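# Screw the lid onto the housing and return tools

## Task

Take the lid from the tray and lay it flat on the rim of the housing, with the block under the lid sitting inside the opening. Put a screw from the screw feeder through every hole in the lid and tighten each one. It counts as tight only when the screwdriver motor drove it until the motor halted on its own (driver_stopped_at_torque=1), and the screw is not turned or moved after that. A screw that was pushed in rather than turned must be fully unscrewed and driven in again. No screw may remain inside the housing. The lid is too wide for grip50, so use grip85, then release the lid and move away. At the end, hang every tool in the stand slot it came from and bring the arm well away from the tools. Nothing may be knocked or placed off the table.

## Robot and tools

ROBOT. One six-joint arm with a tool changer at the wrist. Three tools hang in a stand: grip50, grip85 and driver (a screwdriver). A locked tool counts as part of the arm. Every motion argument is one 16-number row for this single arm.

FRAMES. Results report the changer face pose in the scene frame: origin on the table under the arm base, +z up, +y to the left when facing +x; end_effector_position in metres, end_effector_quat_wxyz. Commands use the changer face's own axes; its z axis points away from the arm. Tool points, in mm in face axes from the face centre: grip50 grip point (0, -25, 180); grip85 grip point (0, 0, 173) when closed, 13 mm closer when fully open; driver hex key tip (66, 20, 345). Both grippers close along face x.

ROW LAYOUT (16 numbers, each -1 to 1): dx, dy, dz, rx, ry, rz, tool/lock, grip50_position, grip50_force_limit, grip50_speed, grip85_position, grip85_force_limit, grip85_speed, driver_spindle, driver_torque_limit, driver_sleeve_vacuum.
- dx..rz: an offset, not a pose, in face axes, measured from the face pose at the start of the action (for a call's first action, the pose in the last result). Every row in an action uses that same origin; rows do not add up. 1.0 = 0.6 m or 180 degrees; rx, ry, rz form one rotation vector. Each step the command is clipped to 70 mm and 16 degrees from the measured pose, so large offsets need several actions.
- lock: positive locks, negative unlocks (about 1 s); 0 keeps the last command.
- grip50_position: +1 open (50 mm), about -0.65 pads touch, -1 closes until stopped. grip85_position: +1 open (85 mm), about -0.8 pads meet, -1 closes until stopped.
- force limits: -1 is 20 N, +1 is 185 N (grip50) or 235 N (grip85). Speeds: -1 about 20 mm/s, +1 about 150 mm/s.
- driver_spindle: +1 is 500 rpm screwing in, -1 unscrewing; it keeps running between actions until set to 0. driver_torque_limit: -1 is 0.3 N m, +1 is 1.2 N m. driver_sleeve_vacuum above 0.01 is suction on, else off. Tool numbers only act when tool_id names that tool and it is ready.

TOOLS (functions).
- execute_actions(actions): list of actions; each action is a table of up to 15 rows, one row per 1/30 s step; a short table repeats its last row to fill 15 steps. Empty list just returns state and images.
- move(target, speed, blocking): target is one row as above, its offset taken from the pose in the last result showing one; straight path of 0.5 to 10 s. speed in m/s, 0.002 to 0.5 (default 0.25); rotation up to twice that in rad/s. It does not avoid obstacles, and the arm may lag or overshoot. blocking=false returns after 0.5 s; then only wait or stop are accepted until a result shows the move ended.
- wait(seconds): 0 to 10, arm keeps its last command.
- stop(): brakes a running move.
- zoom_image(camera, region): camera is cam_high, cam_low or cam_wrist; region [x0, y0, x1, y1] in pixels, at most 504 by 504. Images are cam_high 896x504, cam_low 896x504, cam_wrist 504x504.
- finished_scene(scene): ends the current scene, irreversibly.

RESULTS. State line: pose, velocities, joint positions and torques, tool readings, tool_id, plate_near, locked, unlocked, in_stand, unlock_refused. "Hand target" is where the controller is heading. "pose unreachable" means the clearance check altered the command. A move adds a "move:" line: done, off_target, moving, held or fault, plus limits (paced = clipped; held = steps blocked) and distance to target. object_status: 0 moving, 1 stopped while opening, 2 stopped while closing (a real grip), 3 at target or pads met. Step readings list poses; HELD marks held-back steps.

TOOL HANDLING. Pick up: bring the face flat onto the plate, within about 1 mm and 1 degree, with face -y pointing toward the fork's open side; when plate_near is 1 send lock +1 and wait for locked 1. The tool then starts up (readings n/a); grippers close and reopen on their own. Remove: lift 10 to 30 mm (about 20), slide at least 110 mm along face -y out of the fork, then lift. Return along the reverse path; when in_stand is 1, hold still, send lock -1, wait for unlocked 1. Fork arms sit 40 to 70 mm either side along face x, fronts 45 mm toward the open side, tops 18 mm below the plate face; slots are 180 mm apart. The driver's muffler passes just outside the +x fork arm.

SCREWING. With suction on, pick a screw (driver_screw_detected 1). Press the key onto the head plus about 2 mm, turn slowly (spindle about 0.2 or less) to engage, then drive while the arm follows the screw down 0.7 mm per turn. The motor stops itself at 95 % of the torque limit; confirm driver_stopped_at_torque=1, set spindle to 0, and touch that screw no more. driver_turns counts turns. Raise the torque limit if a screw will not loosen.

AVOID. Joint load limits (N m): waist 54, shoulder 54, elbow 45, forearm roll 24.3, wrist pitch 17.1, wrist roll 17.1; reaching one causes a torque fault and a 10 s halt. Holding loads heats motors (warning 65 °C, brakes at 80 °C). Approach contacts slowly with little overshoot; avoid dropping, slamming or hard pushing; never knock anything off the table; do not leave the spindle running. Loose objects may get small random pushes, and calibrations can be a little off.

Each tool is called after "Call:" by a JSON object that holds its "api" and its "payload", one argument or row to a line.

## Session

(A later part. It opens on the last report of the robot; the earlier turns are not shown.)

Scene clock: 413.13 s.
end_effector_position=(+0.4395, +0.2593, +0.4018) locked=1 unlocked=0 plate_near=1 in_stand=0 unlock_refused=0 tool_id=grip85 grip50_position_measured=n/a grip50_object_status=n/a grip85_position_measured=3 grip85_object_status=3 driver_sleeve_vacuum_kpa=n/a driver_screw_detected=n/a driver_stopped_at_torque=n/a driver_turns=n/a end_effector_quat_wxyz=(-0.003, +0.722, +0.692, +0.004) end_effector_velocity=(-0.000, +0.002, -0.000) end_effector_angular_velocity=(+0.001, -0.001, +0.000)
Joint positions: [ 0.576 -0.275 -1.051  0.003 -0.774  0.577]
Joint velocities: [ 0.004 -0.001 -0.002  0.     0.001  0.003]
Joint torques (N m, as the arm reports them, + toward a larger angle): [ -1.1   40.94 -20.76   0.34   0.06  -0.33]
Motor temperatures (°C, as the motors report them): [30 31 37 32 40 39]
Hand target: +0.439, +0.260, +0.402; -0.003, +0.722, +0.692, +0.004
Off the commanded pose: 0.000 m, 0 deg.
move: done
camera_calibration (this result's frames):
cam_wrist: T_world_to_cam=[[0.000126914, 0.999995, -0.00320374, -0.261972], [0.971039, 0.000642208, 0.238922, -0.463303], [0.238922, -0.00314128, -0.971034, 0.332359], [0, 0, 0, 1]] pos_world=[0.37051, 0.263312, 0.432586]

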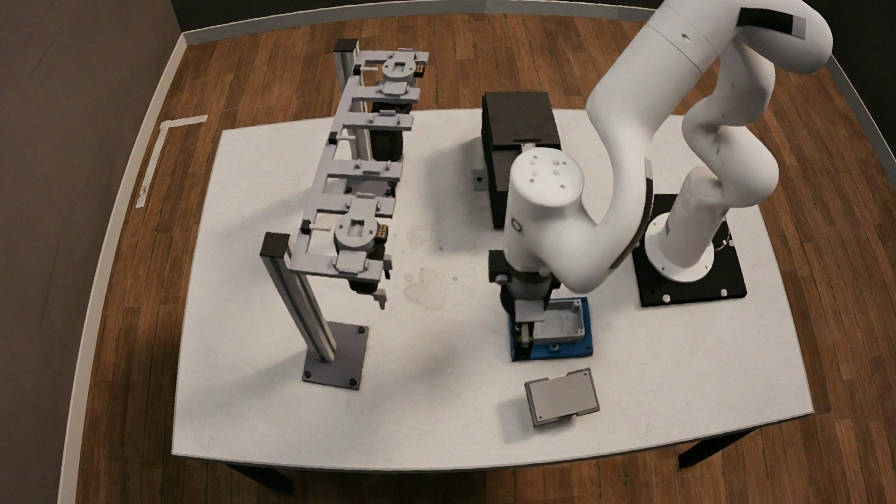

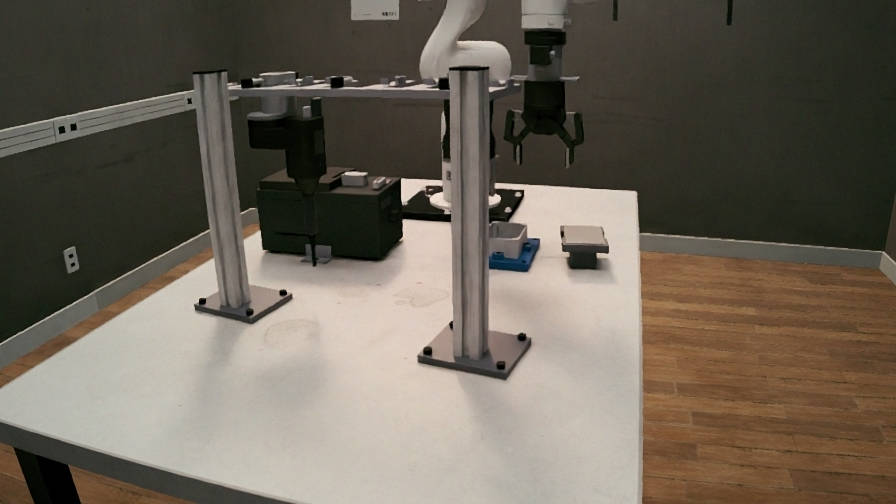

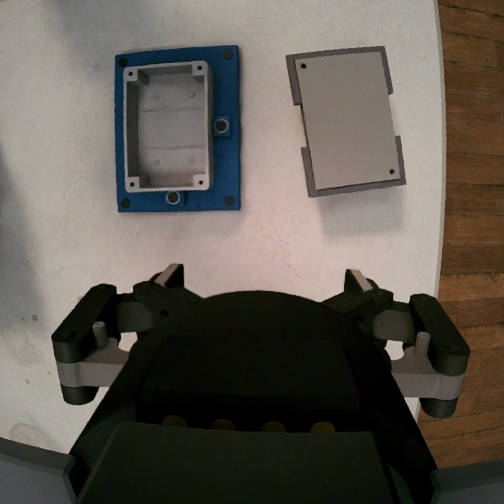

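Call:
{"api": "move", "payload": {
  "target": [0.1, -0.05, 0.0, 0,0,0, 0,0,0,0,1,0,0,0,0,0],
  "speed": 0.2
}}

Call:
{"api": "zoom_image", "payload": {
  "camera": "cam_wrist",
  "region": [40, 60, 230, 270]
}}

Call:
{"api": "zoom_image", "payload": {
  "camera": "cam_wrist",
  "region": [200, 60, 390, 270]
}}

Scene clock: 457.83 s.
end_effector_position=(+0.4122, +0.3204, +0.4022) locked=1 unlocked=0 plate_near=1 in_stand=0 unlock_refused=0 tool_id=grip85 grip50_position_measured=n/a grip50_object_status=n/a grip85_position_measured=3 grip85_object_status=3 driver_sleeve_vacuum_kpa=n/a driver_screw_detected=n/a driver_stopped_at_torque=n/a driver_turns=n/a end_effector_quat_wxyz=(-0.003, +0.722, +0.692, +0.003) end_effector_velocity=(+0.000, +0.001, +0.001) end_effector_angular_velocity=(+0.000, -0.001, -0.001)
Joint positions: [ 0.703 -0.303 -1.087  0.003 -0.782  0.705]
Joint velocities: [ 0.001 -0.    -0.002 -0.    -0.001  0.003]
Joint torques (N m, as the arm reports them, + toward a larger angle): [ -1.6   42.94 -20.92   0.45   0.    -0.2 ]
Motor temperatures (°C, as the motors report them): [30 31 38 32 39 39]
Hand target: +0.412, +0.321, +0.402; -0.003, +0.722, +0.692, +0.004
Off the commanded pose: 0.000 m, 0 deg.
move: done
camera_calibration (this result's frames):
cam_wrist: T_world_to_cam=[[0.000286967, 0.999995, -0.00320155, -0.323098], [0.97111, 0.000485319, 0.238632, -0.436834], [0.238632, -0.00317754, -0.971105, 0.339612], [0, 0, 0, 1]] pos_world=[0.343264, 0.324388, 0.433007]

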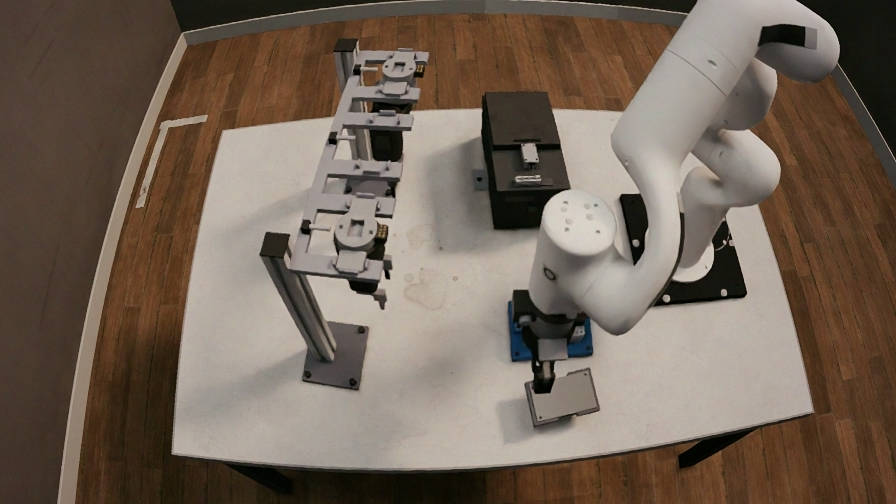

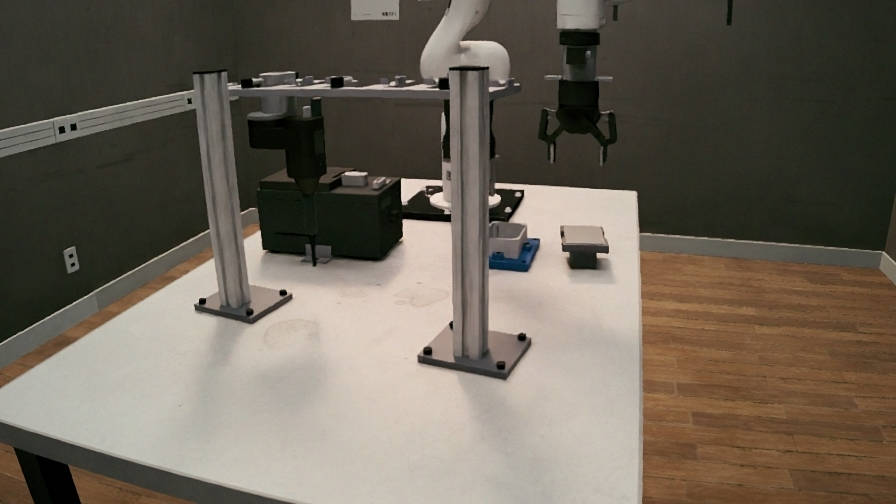

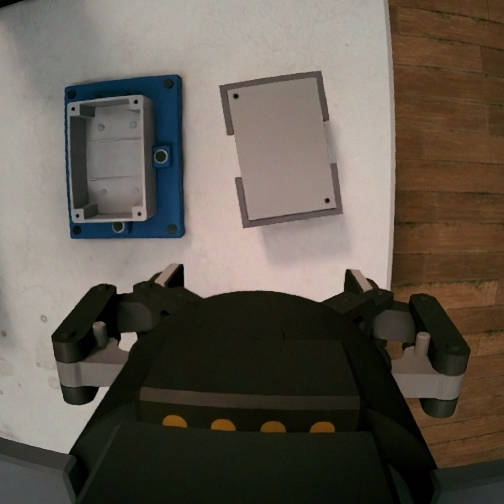

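Region (40, 60, 230, 270) of cam_wrist's 504x504 image, scaled by 2.400, with more detail than that image has; it fills the left 456 columns of this view, and the rest is white.

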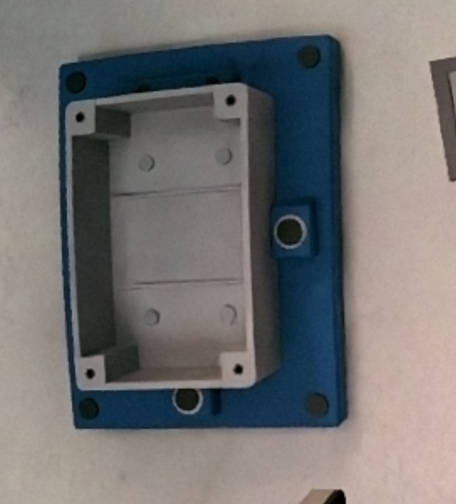

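Region (200, 60, 390, 270) of cam_wrist's 504x504 image, scaled by 2.400, with more detail than that image has; it fills the left 456 columns of this view, and the rest is white.

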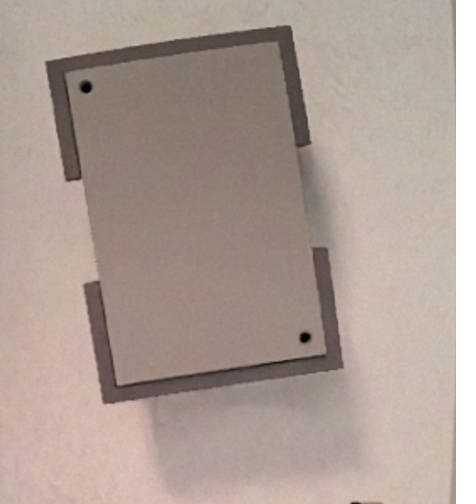

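Call:
{"api": "move", "payload": {
  "target": [0.0393, -0.1187, 0.17, 0,0,-0.0663, 0,0,0,0,1,0,0,0,0,0],
  "speed": 0.2
}}

Call:
{"api": "zoom_image", "payload": {
  "camera": "cam_wrist",
  "region": [100, 100, 420, 340]
}}

Scene clock: 527.83 s.
end_effector_position=(+0.3425, +0.3479, +0.3007) locked=1 unlocked=0 plate_near=1 in_stand=0 unlock_refused=0 tool_id=grip85 grip50_position_measured=n/a grip50_object_status=n/a grip85_position_measured=3 grip85_object_status=3 driver_sleeve_vacuum_kpa=n/a driver_screw_detected=n/a driver_stopped_at_torque=n/a driver_turns=n/a end_effector_quat_wxyz=(-0.002, +0.647, +0.763, +0.004) end_effector_velocity=(-0.002, -0.000, -0.002) end_effector_angular_velocity=(-0.002, +0.003, +0.002)
Joint positions: [ 0.835 -0.372 -0.911  0.003 -0.536  0.628]
Joint velocities: [ 0.002 -0.001  0.003  0.001  0.001 -0.001]
Joint torques (N m, as the arm reports them, + toward a larger angle): [ -1.    40.86 -18.56   0.18  -0.02  -0.3 ]
Motor temperatures (°C, as the motors report them): [30 31 38 32 39 39]
Hand target: +0.342, +0.348, +0.300; -0.002, +0.646, +0.763, +0.004
Off the commanded pose: 0.000 m, 0 deg.
move: done
camera_calibration (this result's frames):
cam_wrist: T_world_to_cam=[[-0.205946, 0.978557, -0.00345614, -0.272731], [0.949569, 0.200696, 0.240913, -0.407865], [0.23644, 0.0463332, -0.970541, 0.241071], [0, 0, 0, 1]] pos_world=[0.27413, 0.33757, 0.331286]

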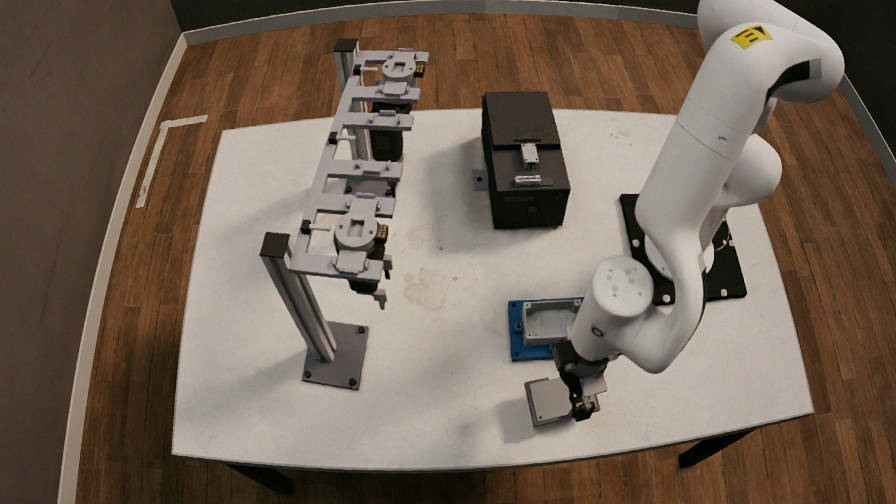

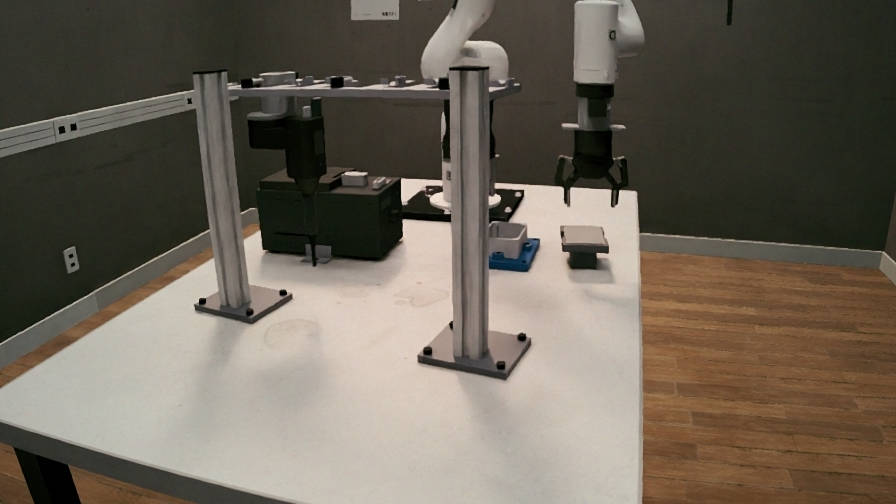

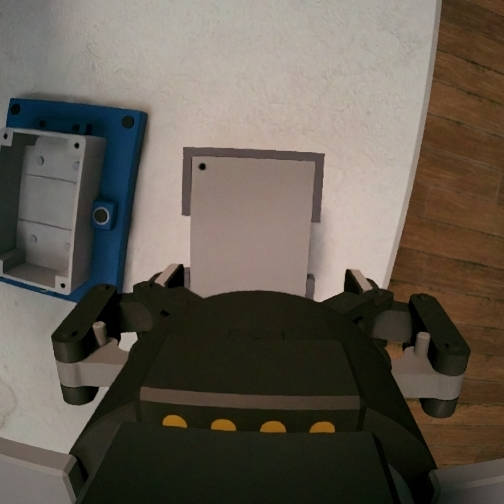

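Region (100, 100, 420, 340) of cam_wrist's 504x504 image, scaled by 1.575, with more detail than that image has; it fills the top 378 rows of this view, and the rest is white.

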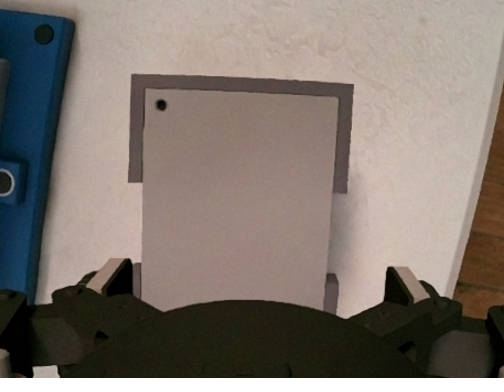

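Call:
{"api": "move", "payload": {
  "target": [-0.0167, 0, 0.067, 0,0,0, 0,0,0,0,1,0,0,0,0,0],
  "speed": 0.1
}}

Call:
{"api": "zoom_image", "payload": {
  "camera": "cam_wrist",
  "region": [100, 100, 420, 340]
}}

Call:
{"api": "zoom_image", "payload": {
  "camera": "cam_low",
  "region": [520, 170, 680, 290]
}}

Scene clock: 605.63 s.
end_effector_position=(+0.3443, +0.3384, +0.2606) locked=1 unlocked=0 plate_near=1 in_stand=0 unlock_refused=0 tool_id=grip85 grip50_position_measured=n/a grip50_object_status=n/a grip85_position_measured=3 grip85_object_status=3 driver_sleeve_vacuum_kpa=n/a driver_screw_detected=n/a driver_stopped_at_torque=n/a driver_turns=n/a end_effector_quat_wxyz=(-0.002, +0.647, +0.763, +0.004) end_effector_velocity=(+0.000, +0.000, -0.001) end_effector_angular_velocity=(+0.002, -0.001, +0.001)
Joint positions: [ 0.818 -0.434 -0.881  0.003 -0.444  0.611]
Joint velocities: [ 0.    -0.001  0.001  0.001  0.004 -0.001]
Joint torques (N m, as the arm reports them, + toward a larger angle): [ -2.54  41.6  -16.38  -0.11  -0.03  -0.26]
Motor temperatures (°C, as the motors report them): [30 31 38 32 39 39]
Hand target: +0.344, +0.338, +0.260; -0.002, +0.647, +0.763, +0.004
Off the commanded pose: 0.000 m, 0 deg.
move: done
camera_calibration (this result's frames):
cam_wrist: T_world_to_cam=[[-0.205879, 0.978572, -0.00336295, -0.263282], [0.94948, 0.200588, 0.241354, -0.398073], [0.236857, 0.0464966, -0.970431, 0.202001], [0, 0, 0, 1]] pos_world=[0.275913, 0.328097, 0.291219]

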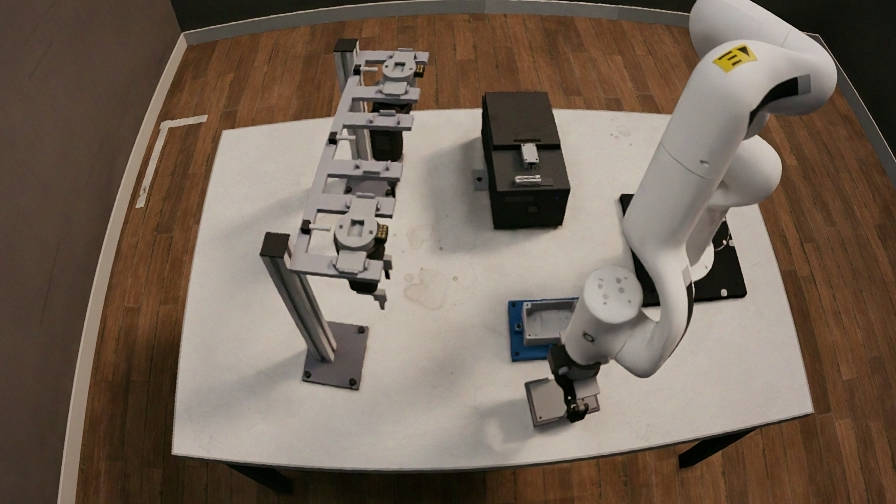

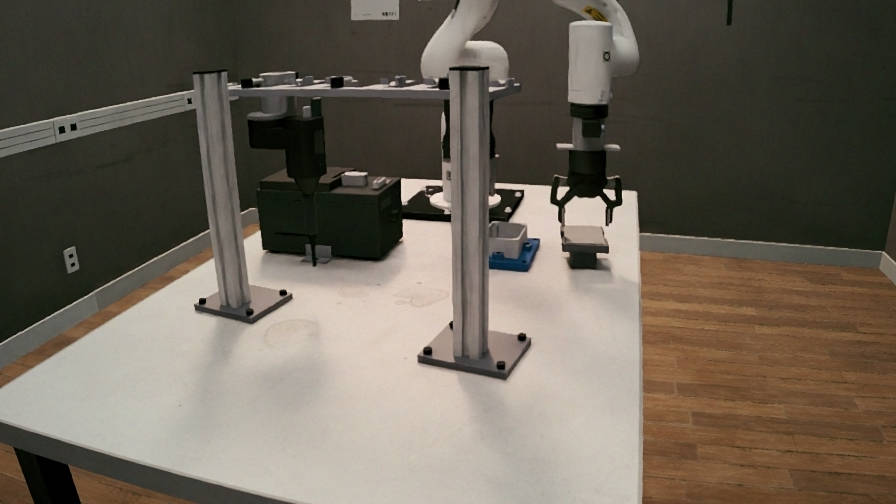

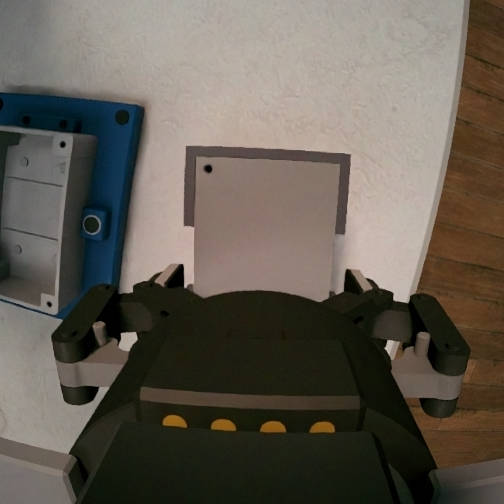

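Region (100, 100, 420, 340) of cam_wrist's 504x504 image, scaled by 1.575, with more detail than that image has; it fills the top 378 rows of this view, and the rest is white.

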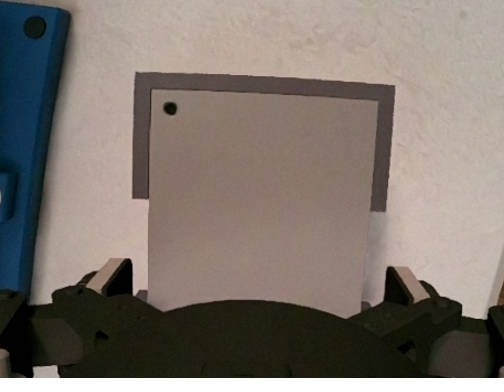

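Region (520, 170, 680, 290) of cam_low's 896x504 image, scaled by 3.150, with more detail than that image has; it fills the top 378 rows of this view, and the rest is white.

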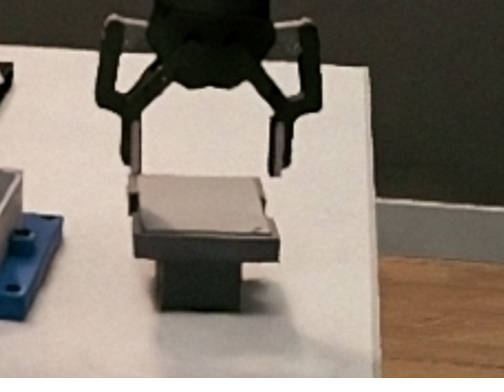

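Call:
{"api": "move", "payload": {
  "target": [-0.002, -0.007, 0.022, 0,0,0, 0,0,0,0,1,0,0,0,0,0],
  "speed": 0.04
}}

Call:
{"api": "zoom_image", "payload": {
  "camera": "cam_high",
  "region": [510, 340, 630, 440]
}}

Call:
{"api": "zoom_image", "payload": {
  "camera": "cam_low",
  "region": [540, 190, 640, 270]
}}

Call:
{"api": "zoom_image", "payload": {
  "camera": "cam_wrist",
  "region": [140, 130, 400, 320]
}}

Scene clock: 633.43 s.
end_effector_position=(+0.3404, +0.3367, +0.2475) locked=1 unlocked=0 plate_near=1 in_stand=0 unlock_refused=0 tool_id=grip85 grip50_position_measured=n/a grip50_object_status=n/a grip85_position_measured=3 grip85_object_status=3 driver_sleeve_vacuum_kpa=n/a driver_screw_detected=n/a driver_stopped_at_torque=n/a driver_turns=n/a end_effector_quat_wxyz=(-0.002, +0.647, +0.763, +0.004) end_effector_velocity=(+0.000, +0.000, -0.000) end_effector_angular_velocity=(+0.002, -0.002, -0.000)
Joint positions: [ 0.821 -0.452 -0.867  0.003 -0.412  0.614]
Joint velocities: [-0.    -0.    -0.     0.     0.003 -0.   ]
Joint torques (N m, as the arm reports them, + toward a larger angle): [ -2.64  41.94 -15.83  -0.14   0.1   -0.28]
Motor temperatures (°C, as the motors report them): [30 31 38 32 39 39]
Hand target: +0.340, +0.337, +0.247; -0.002, +0.647, +0.763, +0.004
Off the commanded pose: 0.000 m, 0 deg.
move: done
camera_calibration (this result's frames):
cam_wrist: T_world_to_cam=[[-0.205854, 0.978577, -0.00333969, -0.262444], [0.949459, 0.200553, 0.241466, -0.390885], [0.236963, 0.0465358, -0.970404, 0.190191], [0, 0, 0, 1]] pos_world=[0.272036, 0.326364, 0.278071]

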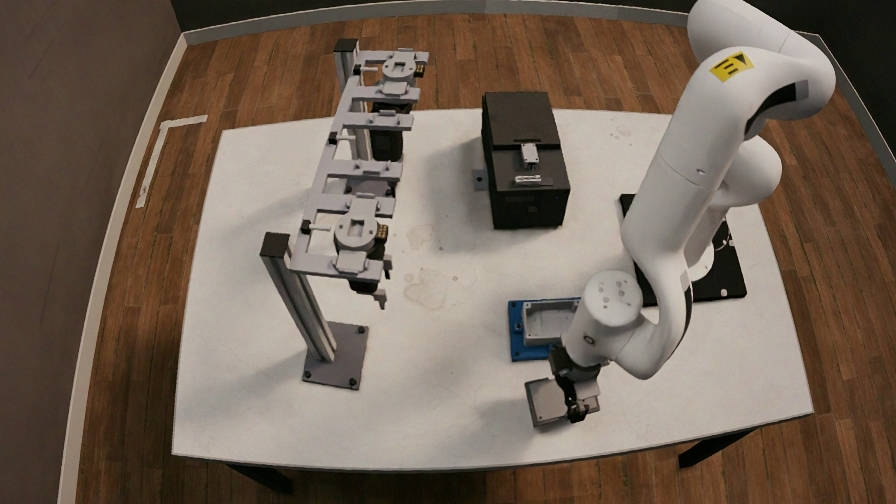

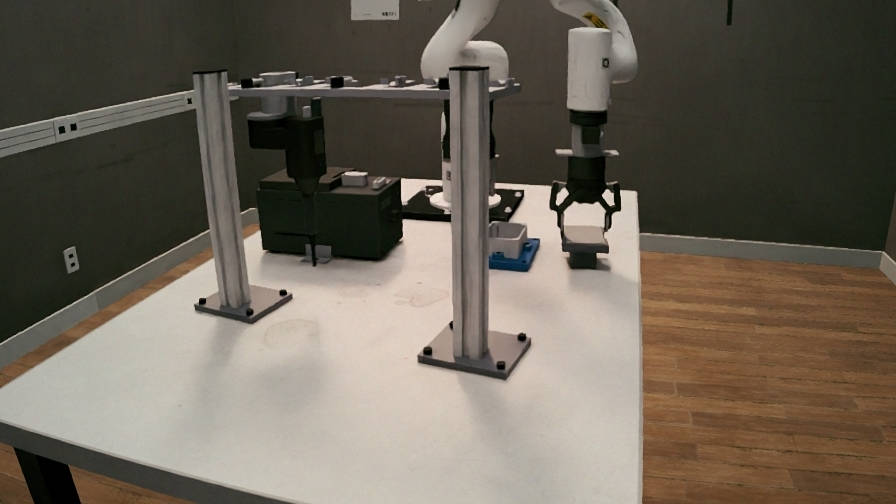

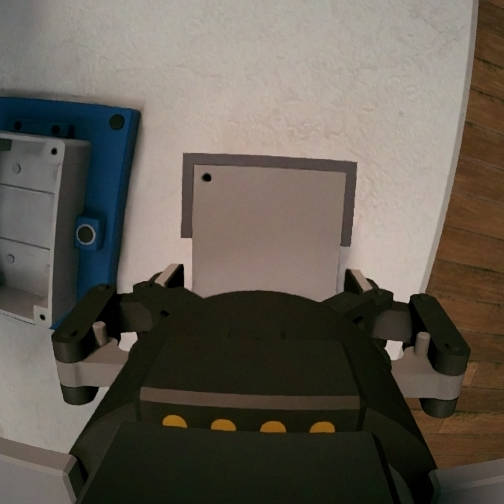

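Region (510, 340, 630, 440) of cam_high's 896x504 image, scaled by 4.200, with more detail than that image has.

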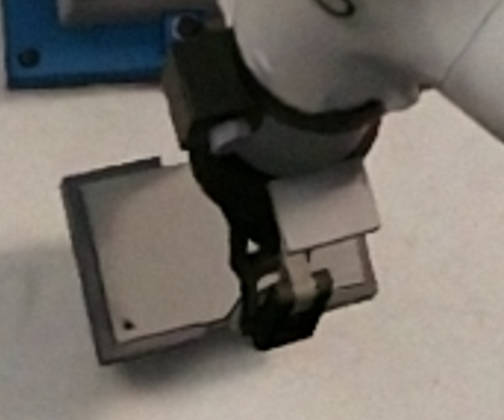

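Region (540, 190, 640, 270) of cam_low's 896x504 image, scaled by 5.040, with more detail than that image has; it fills the top 403 rows of this view, and the rest is white.

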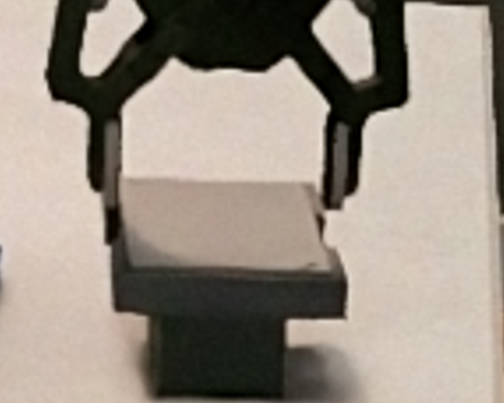

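Region (140, 130, 400, 320) of cam_wrist's 504x504 image, scaled by 1.938, with more detail than that image has; it fills the top 368 rows of this view, and the rest is white.

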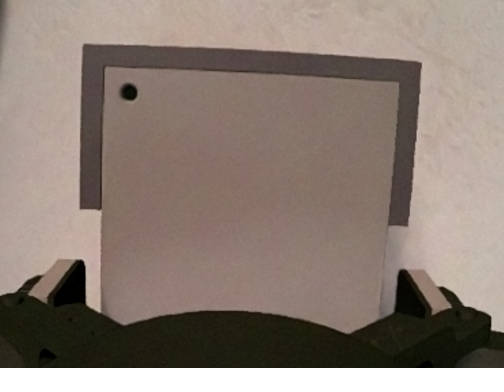

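Call:
{"api": "move", "payload": {
  "target": [0, 0, 0.022, 0,0,0, 0,0,0,0,1,0,0,0,0,0],
  "speed": 0.015
}}

Call:
{"api": "zoom_image", "payload": {
  "camera": "cam_low",
  "region": [540, 190, 640, 270]
}}

Call:
{"api": "zoom_image", "payload": {
  "camera": "cam_high",
  "region": [510, 340, 630, 440]
}}

Scene clock: 652.10 s.
end_effector_position=(+0.3405, +0.3367, +0.2343) locked=1 unlocked=0 plate_near=1 in_stand=0 unlock_refused=0 tool_id=grip85 grip50_position_measured=n/a grip50_object_status=n/a grip85_position_measured=3 grip85_object_status=3 driver_sleeve_vacuum_kpa=n/a driver_screw_detected=n/a driver_stopped_at_torque=n/a driver_turns=n/a end_effector_quat_wxyz=(-0.002, +0.647, +0.763, +0.004) end_effector_velocity=(+0.001, +0.001, -0.001) end_effector_angular_velocity=(+0.002, -0.001, -0.001)
Joint positions: [ 0.821 -0.478 -0.866  0.003 -0.384  0.614]
Joint velocities: [-0.    -0.002 -0.002  0.001  0.003 -0.   ]
Joint torques (N m, as the arm reports them, + toward a larger angle): [ -2.05  43.67 -16.13  -0.11   0.06  -0.2 ]
Motor temperatures (°C, as the motors report them): [30 31 38 32 39 39]
Hand target: +0.340, +0.337, +0.234; -0.002, +0.647, +0.763, +0.004
Off the commanded pose: 0.000 m, 0 deg.
move: done
camera_calibration (this result's frames):
cam_wrist: T_world_to_cam=[[-0.205836, 0.978581, -0.00341102, -0.262562], [0.949466, 0.200554, 0.241437, -0.387745], [0.236949, 0.0464578, -0.970411, 0.177466], [0, 0, 0, 1]] pos_world=[0.272056, 0.326457, 0.264936]

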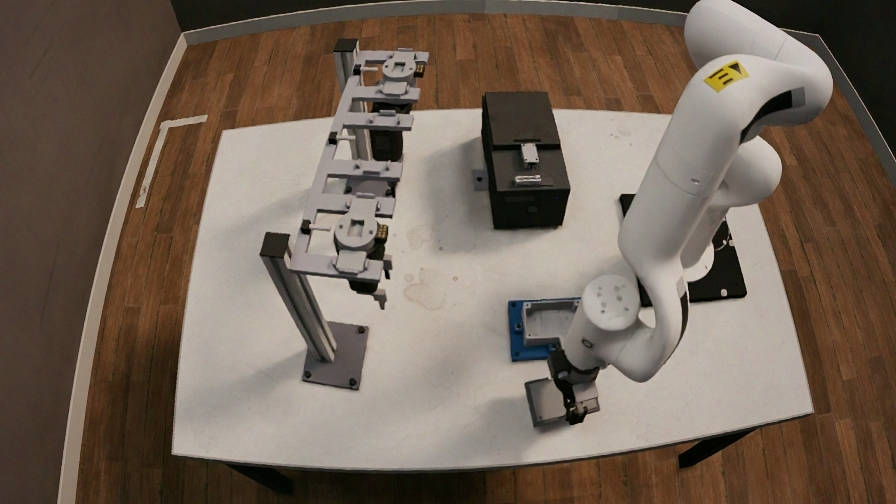

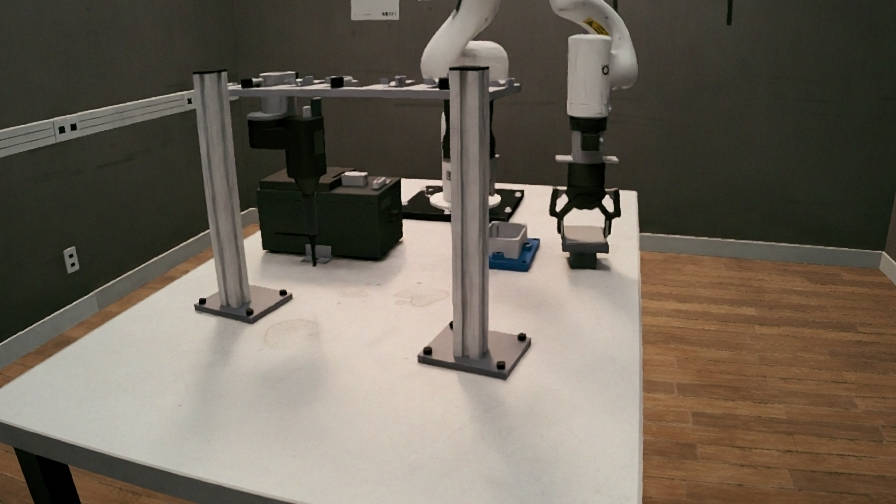

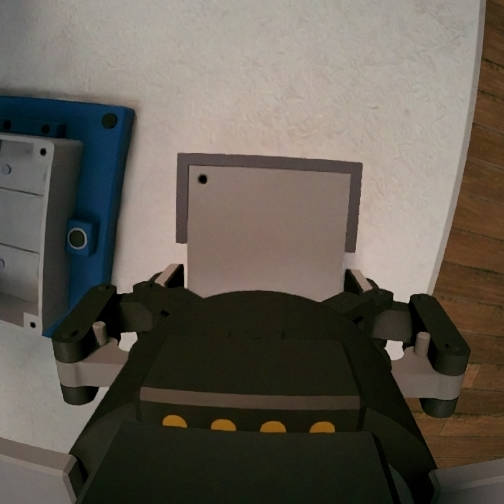

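Region (540, 190, 640, 270) of cam_low's 896x504 image, scaled by 5.040, with more detail than that image has; it fills the top 403 rows of this view, and the rest is white.

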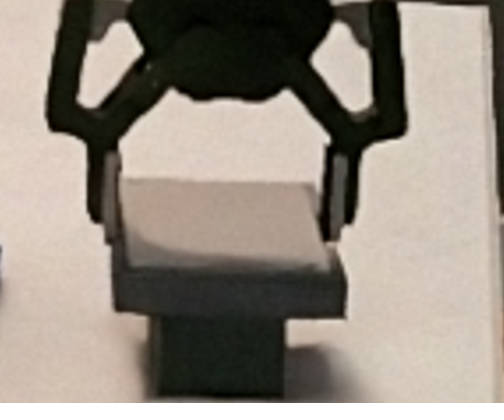

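Region (510, 340, 630, 440) of cam_high's 896x504 image, scaled by 4.200, with more detail than that image has.

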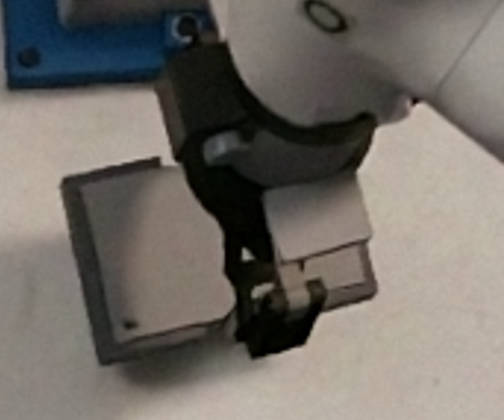

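Call:
{"api": "execute_actions", "payload": {
  "actions": [
    [[0,0,0,0,0,0,0,0,0,0,-1,-0.2,-0.8,0,0,0]],
    [[0,0,0,0,0,0,0,0,0,0,-1,-0.2,-0.8,0,0,0]]
  ]
}}

Call:
{"api": "zoom_image", "payload": {
  "camera": "cam_low",
  "region": [540, 190, 640, 270]
}}

Scene clock: 659.87 s.
end_effector_position=(+0.3406, +0.3368, +0.2351) locked=1 unlocked=0 plate_near=1 in_stand=0 unlock_refused=0 tool_id=grip85 grip50_position_measured=n/a grip50_object_status=n/a grip85_position_measured=26 grip85_object_status=2 driver_sleeve_vacuum_kpa=n/a driver_screw_detected=n/a driver_stopped_at_torque=n/a driver_turns=n/a end_effector_quat_wxyz=(-0.002, +0.647, +0.763, +0.004) end_effector_velocity=(+0.000, -0.000, +0.000) end_effector_angular_velocity=(+0.000, -0.000, -0.001)
Joint positions: [ 0.821 -0.477 -0.866  0.003 -0.386  0.614]
Joint velocities: [-0.001  0.    -0.     0.    -0.     0.   ]
Joint torques (N m, as the arm reports them, + toward a larger angle): [ -0.42  29.42 -13.64  -0.22   2.7   -0.26]
Motor temperatures (°C, as the motors report them): [30 31 38 32 39 39]
Hand target: +0.341, +0.337, +0.235; -0.002, +0.647, +0.763, +0.004
Off the commanded pose: 0.000 m, 0 deg.
Step readings (end_effector_position; steps 1 to 15: 1st action; 16 to 30: 2nd action):
0: (+0.3405, +0.3368, +0.2343)
1: (+0.3405, +0.3368, +0.2343)
2: (+0.3405, +0.3368, +0.2343)
4: (+0.3405, +0.3367, +0.2343)
8: (+0.3405, +0.3368, +0.2345)
15: (+0.3405, +0.3368, +0.2350)
16: (+0.3405, +0.3368, +0.2350)
17: (+0.3406, +0.3368, +0.2351)
19: (+0.3405, +0.3368, +0.2351)
23: (+0.3406, +0.3368, +0.2351)
30: end_effector_position above
camera_calibration (this result's frames):
cam_wrist: T_world_to_cam=[[-0.205769, 0.978594, -0.0037098, -0.262579], [0.949581, 0.200582, 0.240962, -0.38797], [0.236548, 0.0460597, -0.970527, 0.178437], [0, 0, 0, 1]] pos_world=[0.27217, 0.326559, 0.26569]

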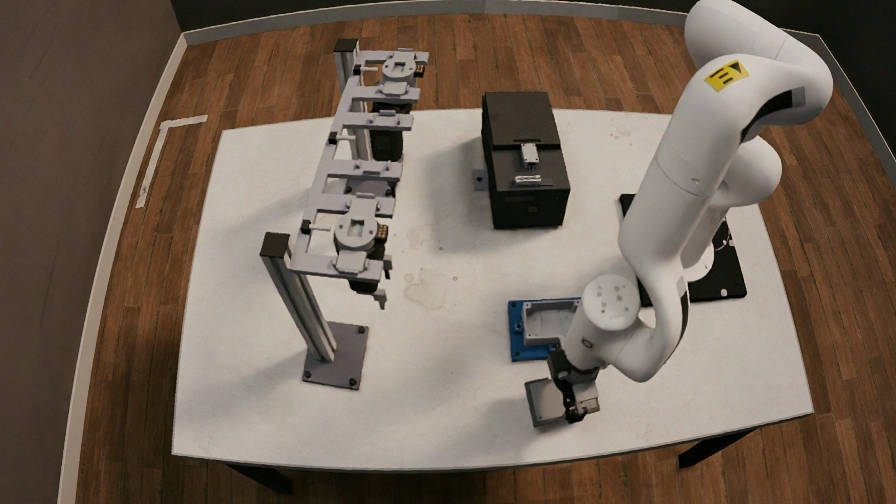

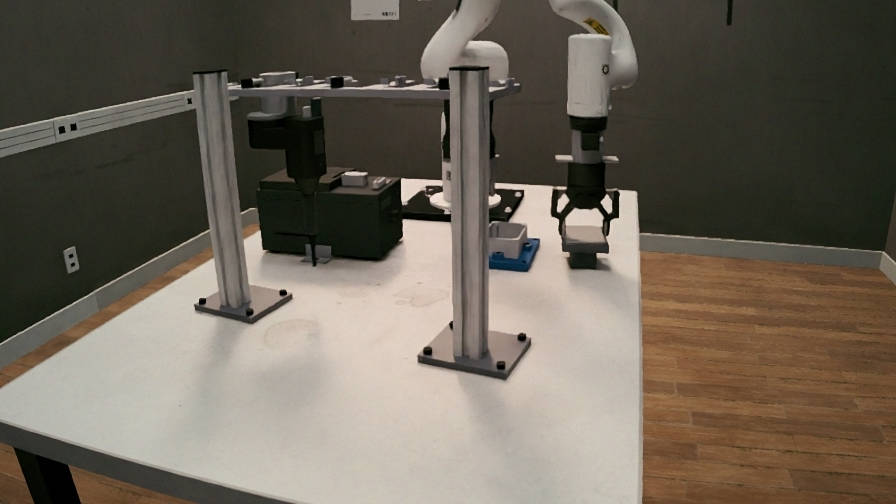

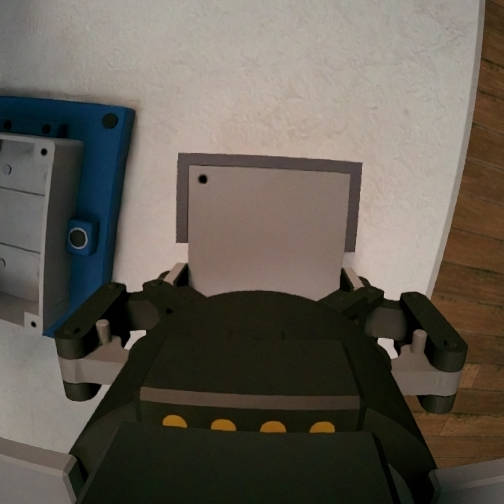

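Region (540, 190, 640, 270) of cam_low's 896x504 image, scaled by 5.040, with more detail than that image has; it fills the top 403 rows of this view, and the rest is white.

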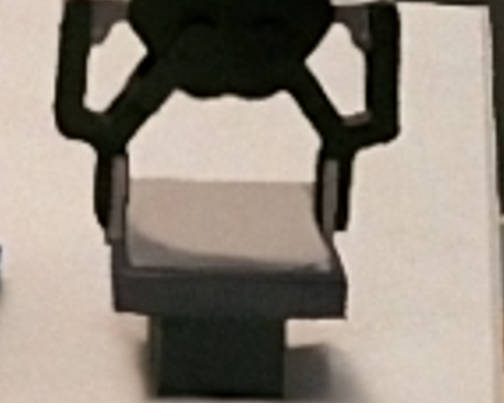

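Call:
{"api": "move", "payload": {
  "target": [0, 0, -0.06, 0,0,0, 0,0,0,0,-1,-0.2,-0.8,0,0,0],
  "speed": 0.03
}}

Call:
{"api": "zoom_image", "payload": {
  "camera": "cam_low",
  "region": [520, 170, 660, 280]
}}

Scene clock: 667.13 s.
end_effector_position=(+0.3405, +0.3365, +0.2710) locked=1 unlocked=0 plate_near=1 in_stand=0 unlock_refused=0 tool_id=grip85 grip50_position_measured=n/a grip50_object_status=n/a grip85_position_measured=26 grip85_object_status=2 driver_sleeve_vacuum_kpa=n/a driver_screw_detected=n/a driver_stopped_at_torque=n/a driver_turns=n/a end_effector_quat_wxyz=(-0.002, +0.647, +0.763, +0.004) end_effector_velocity=(-0.001, -0.000, -0.000) end_effector_angular_velocity=(-0.002, +0.001, +0.001)
Joint positions: [ 0.821 -0.406 -0.872  0.003 -0.463  0.614]
Joint velocities: [ 0.001  0.     0.    -0.    -0.002  0.   ]
Joint torques (N m, as the arm reports them, + toward a larger angle): [ -1.01  43.27 -17.96   0.03   0.03  -0.26]
Motor temperatures (°C, as the motors report them): [30 31 37 32 39 39]
Hand target: +0.340, +0.337, +0.271; -0.002, +0.647, +0.763, +0.004
Off the commanded pose: 0.000 m, 0 deg.
move: done
camera_calibration (this result's frames):
cam_wrist: T_world_to_cam=[[-0.205824, 0.978582, -0.00366703, -0.262174], [0.949608, 0.200632, 0.240815, -0.396458], [0.236393, 0.0460832, -0.970564, 0.213372], [0, 0, 0, 1]] pos_world=[0.272079, 0.326268, 0.301603]

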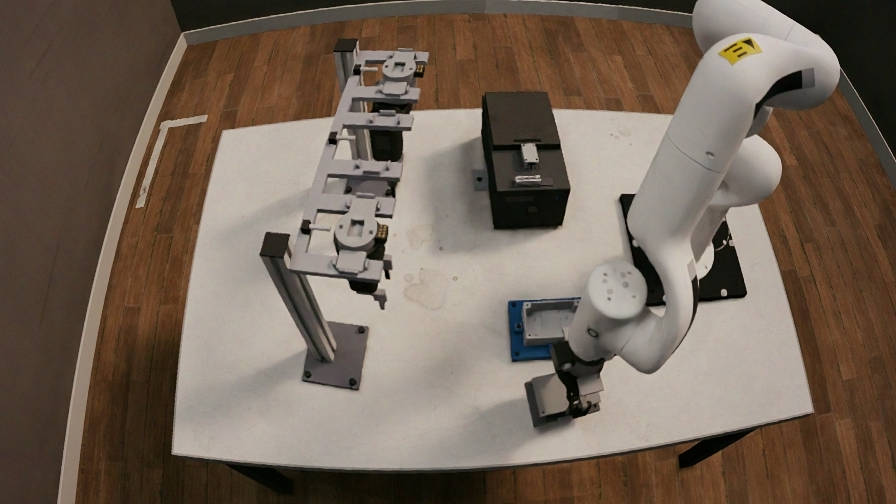

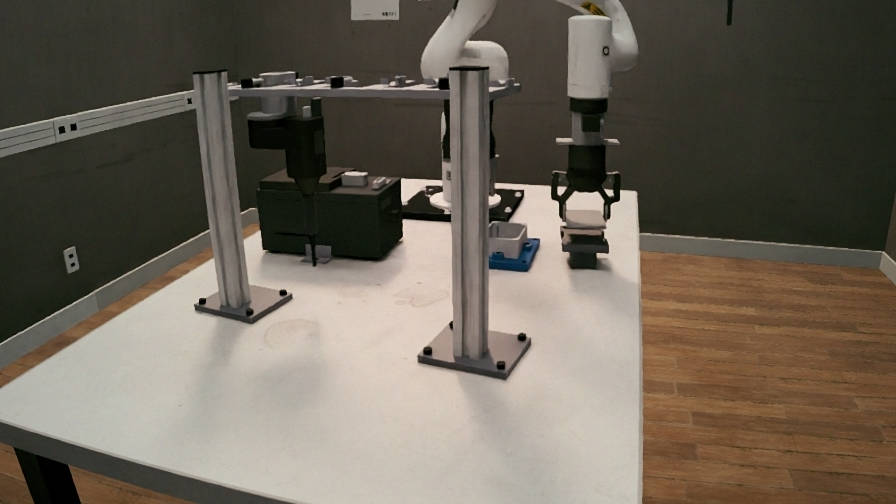

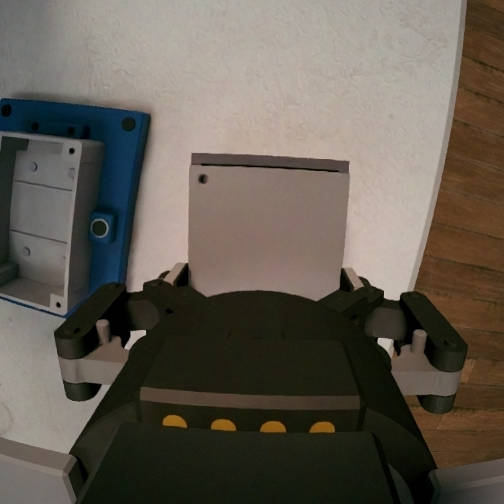

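Region (520, 170, 660, 280) of cam_low's 896x504 image, scaled by 3.600, with more detail than that image has; it fills the top 396 rows of this view, and the rest is white.

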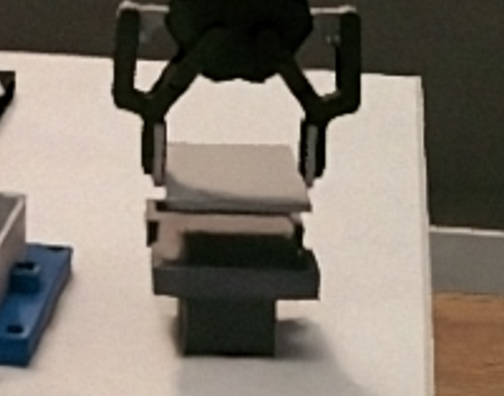

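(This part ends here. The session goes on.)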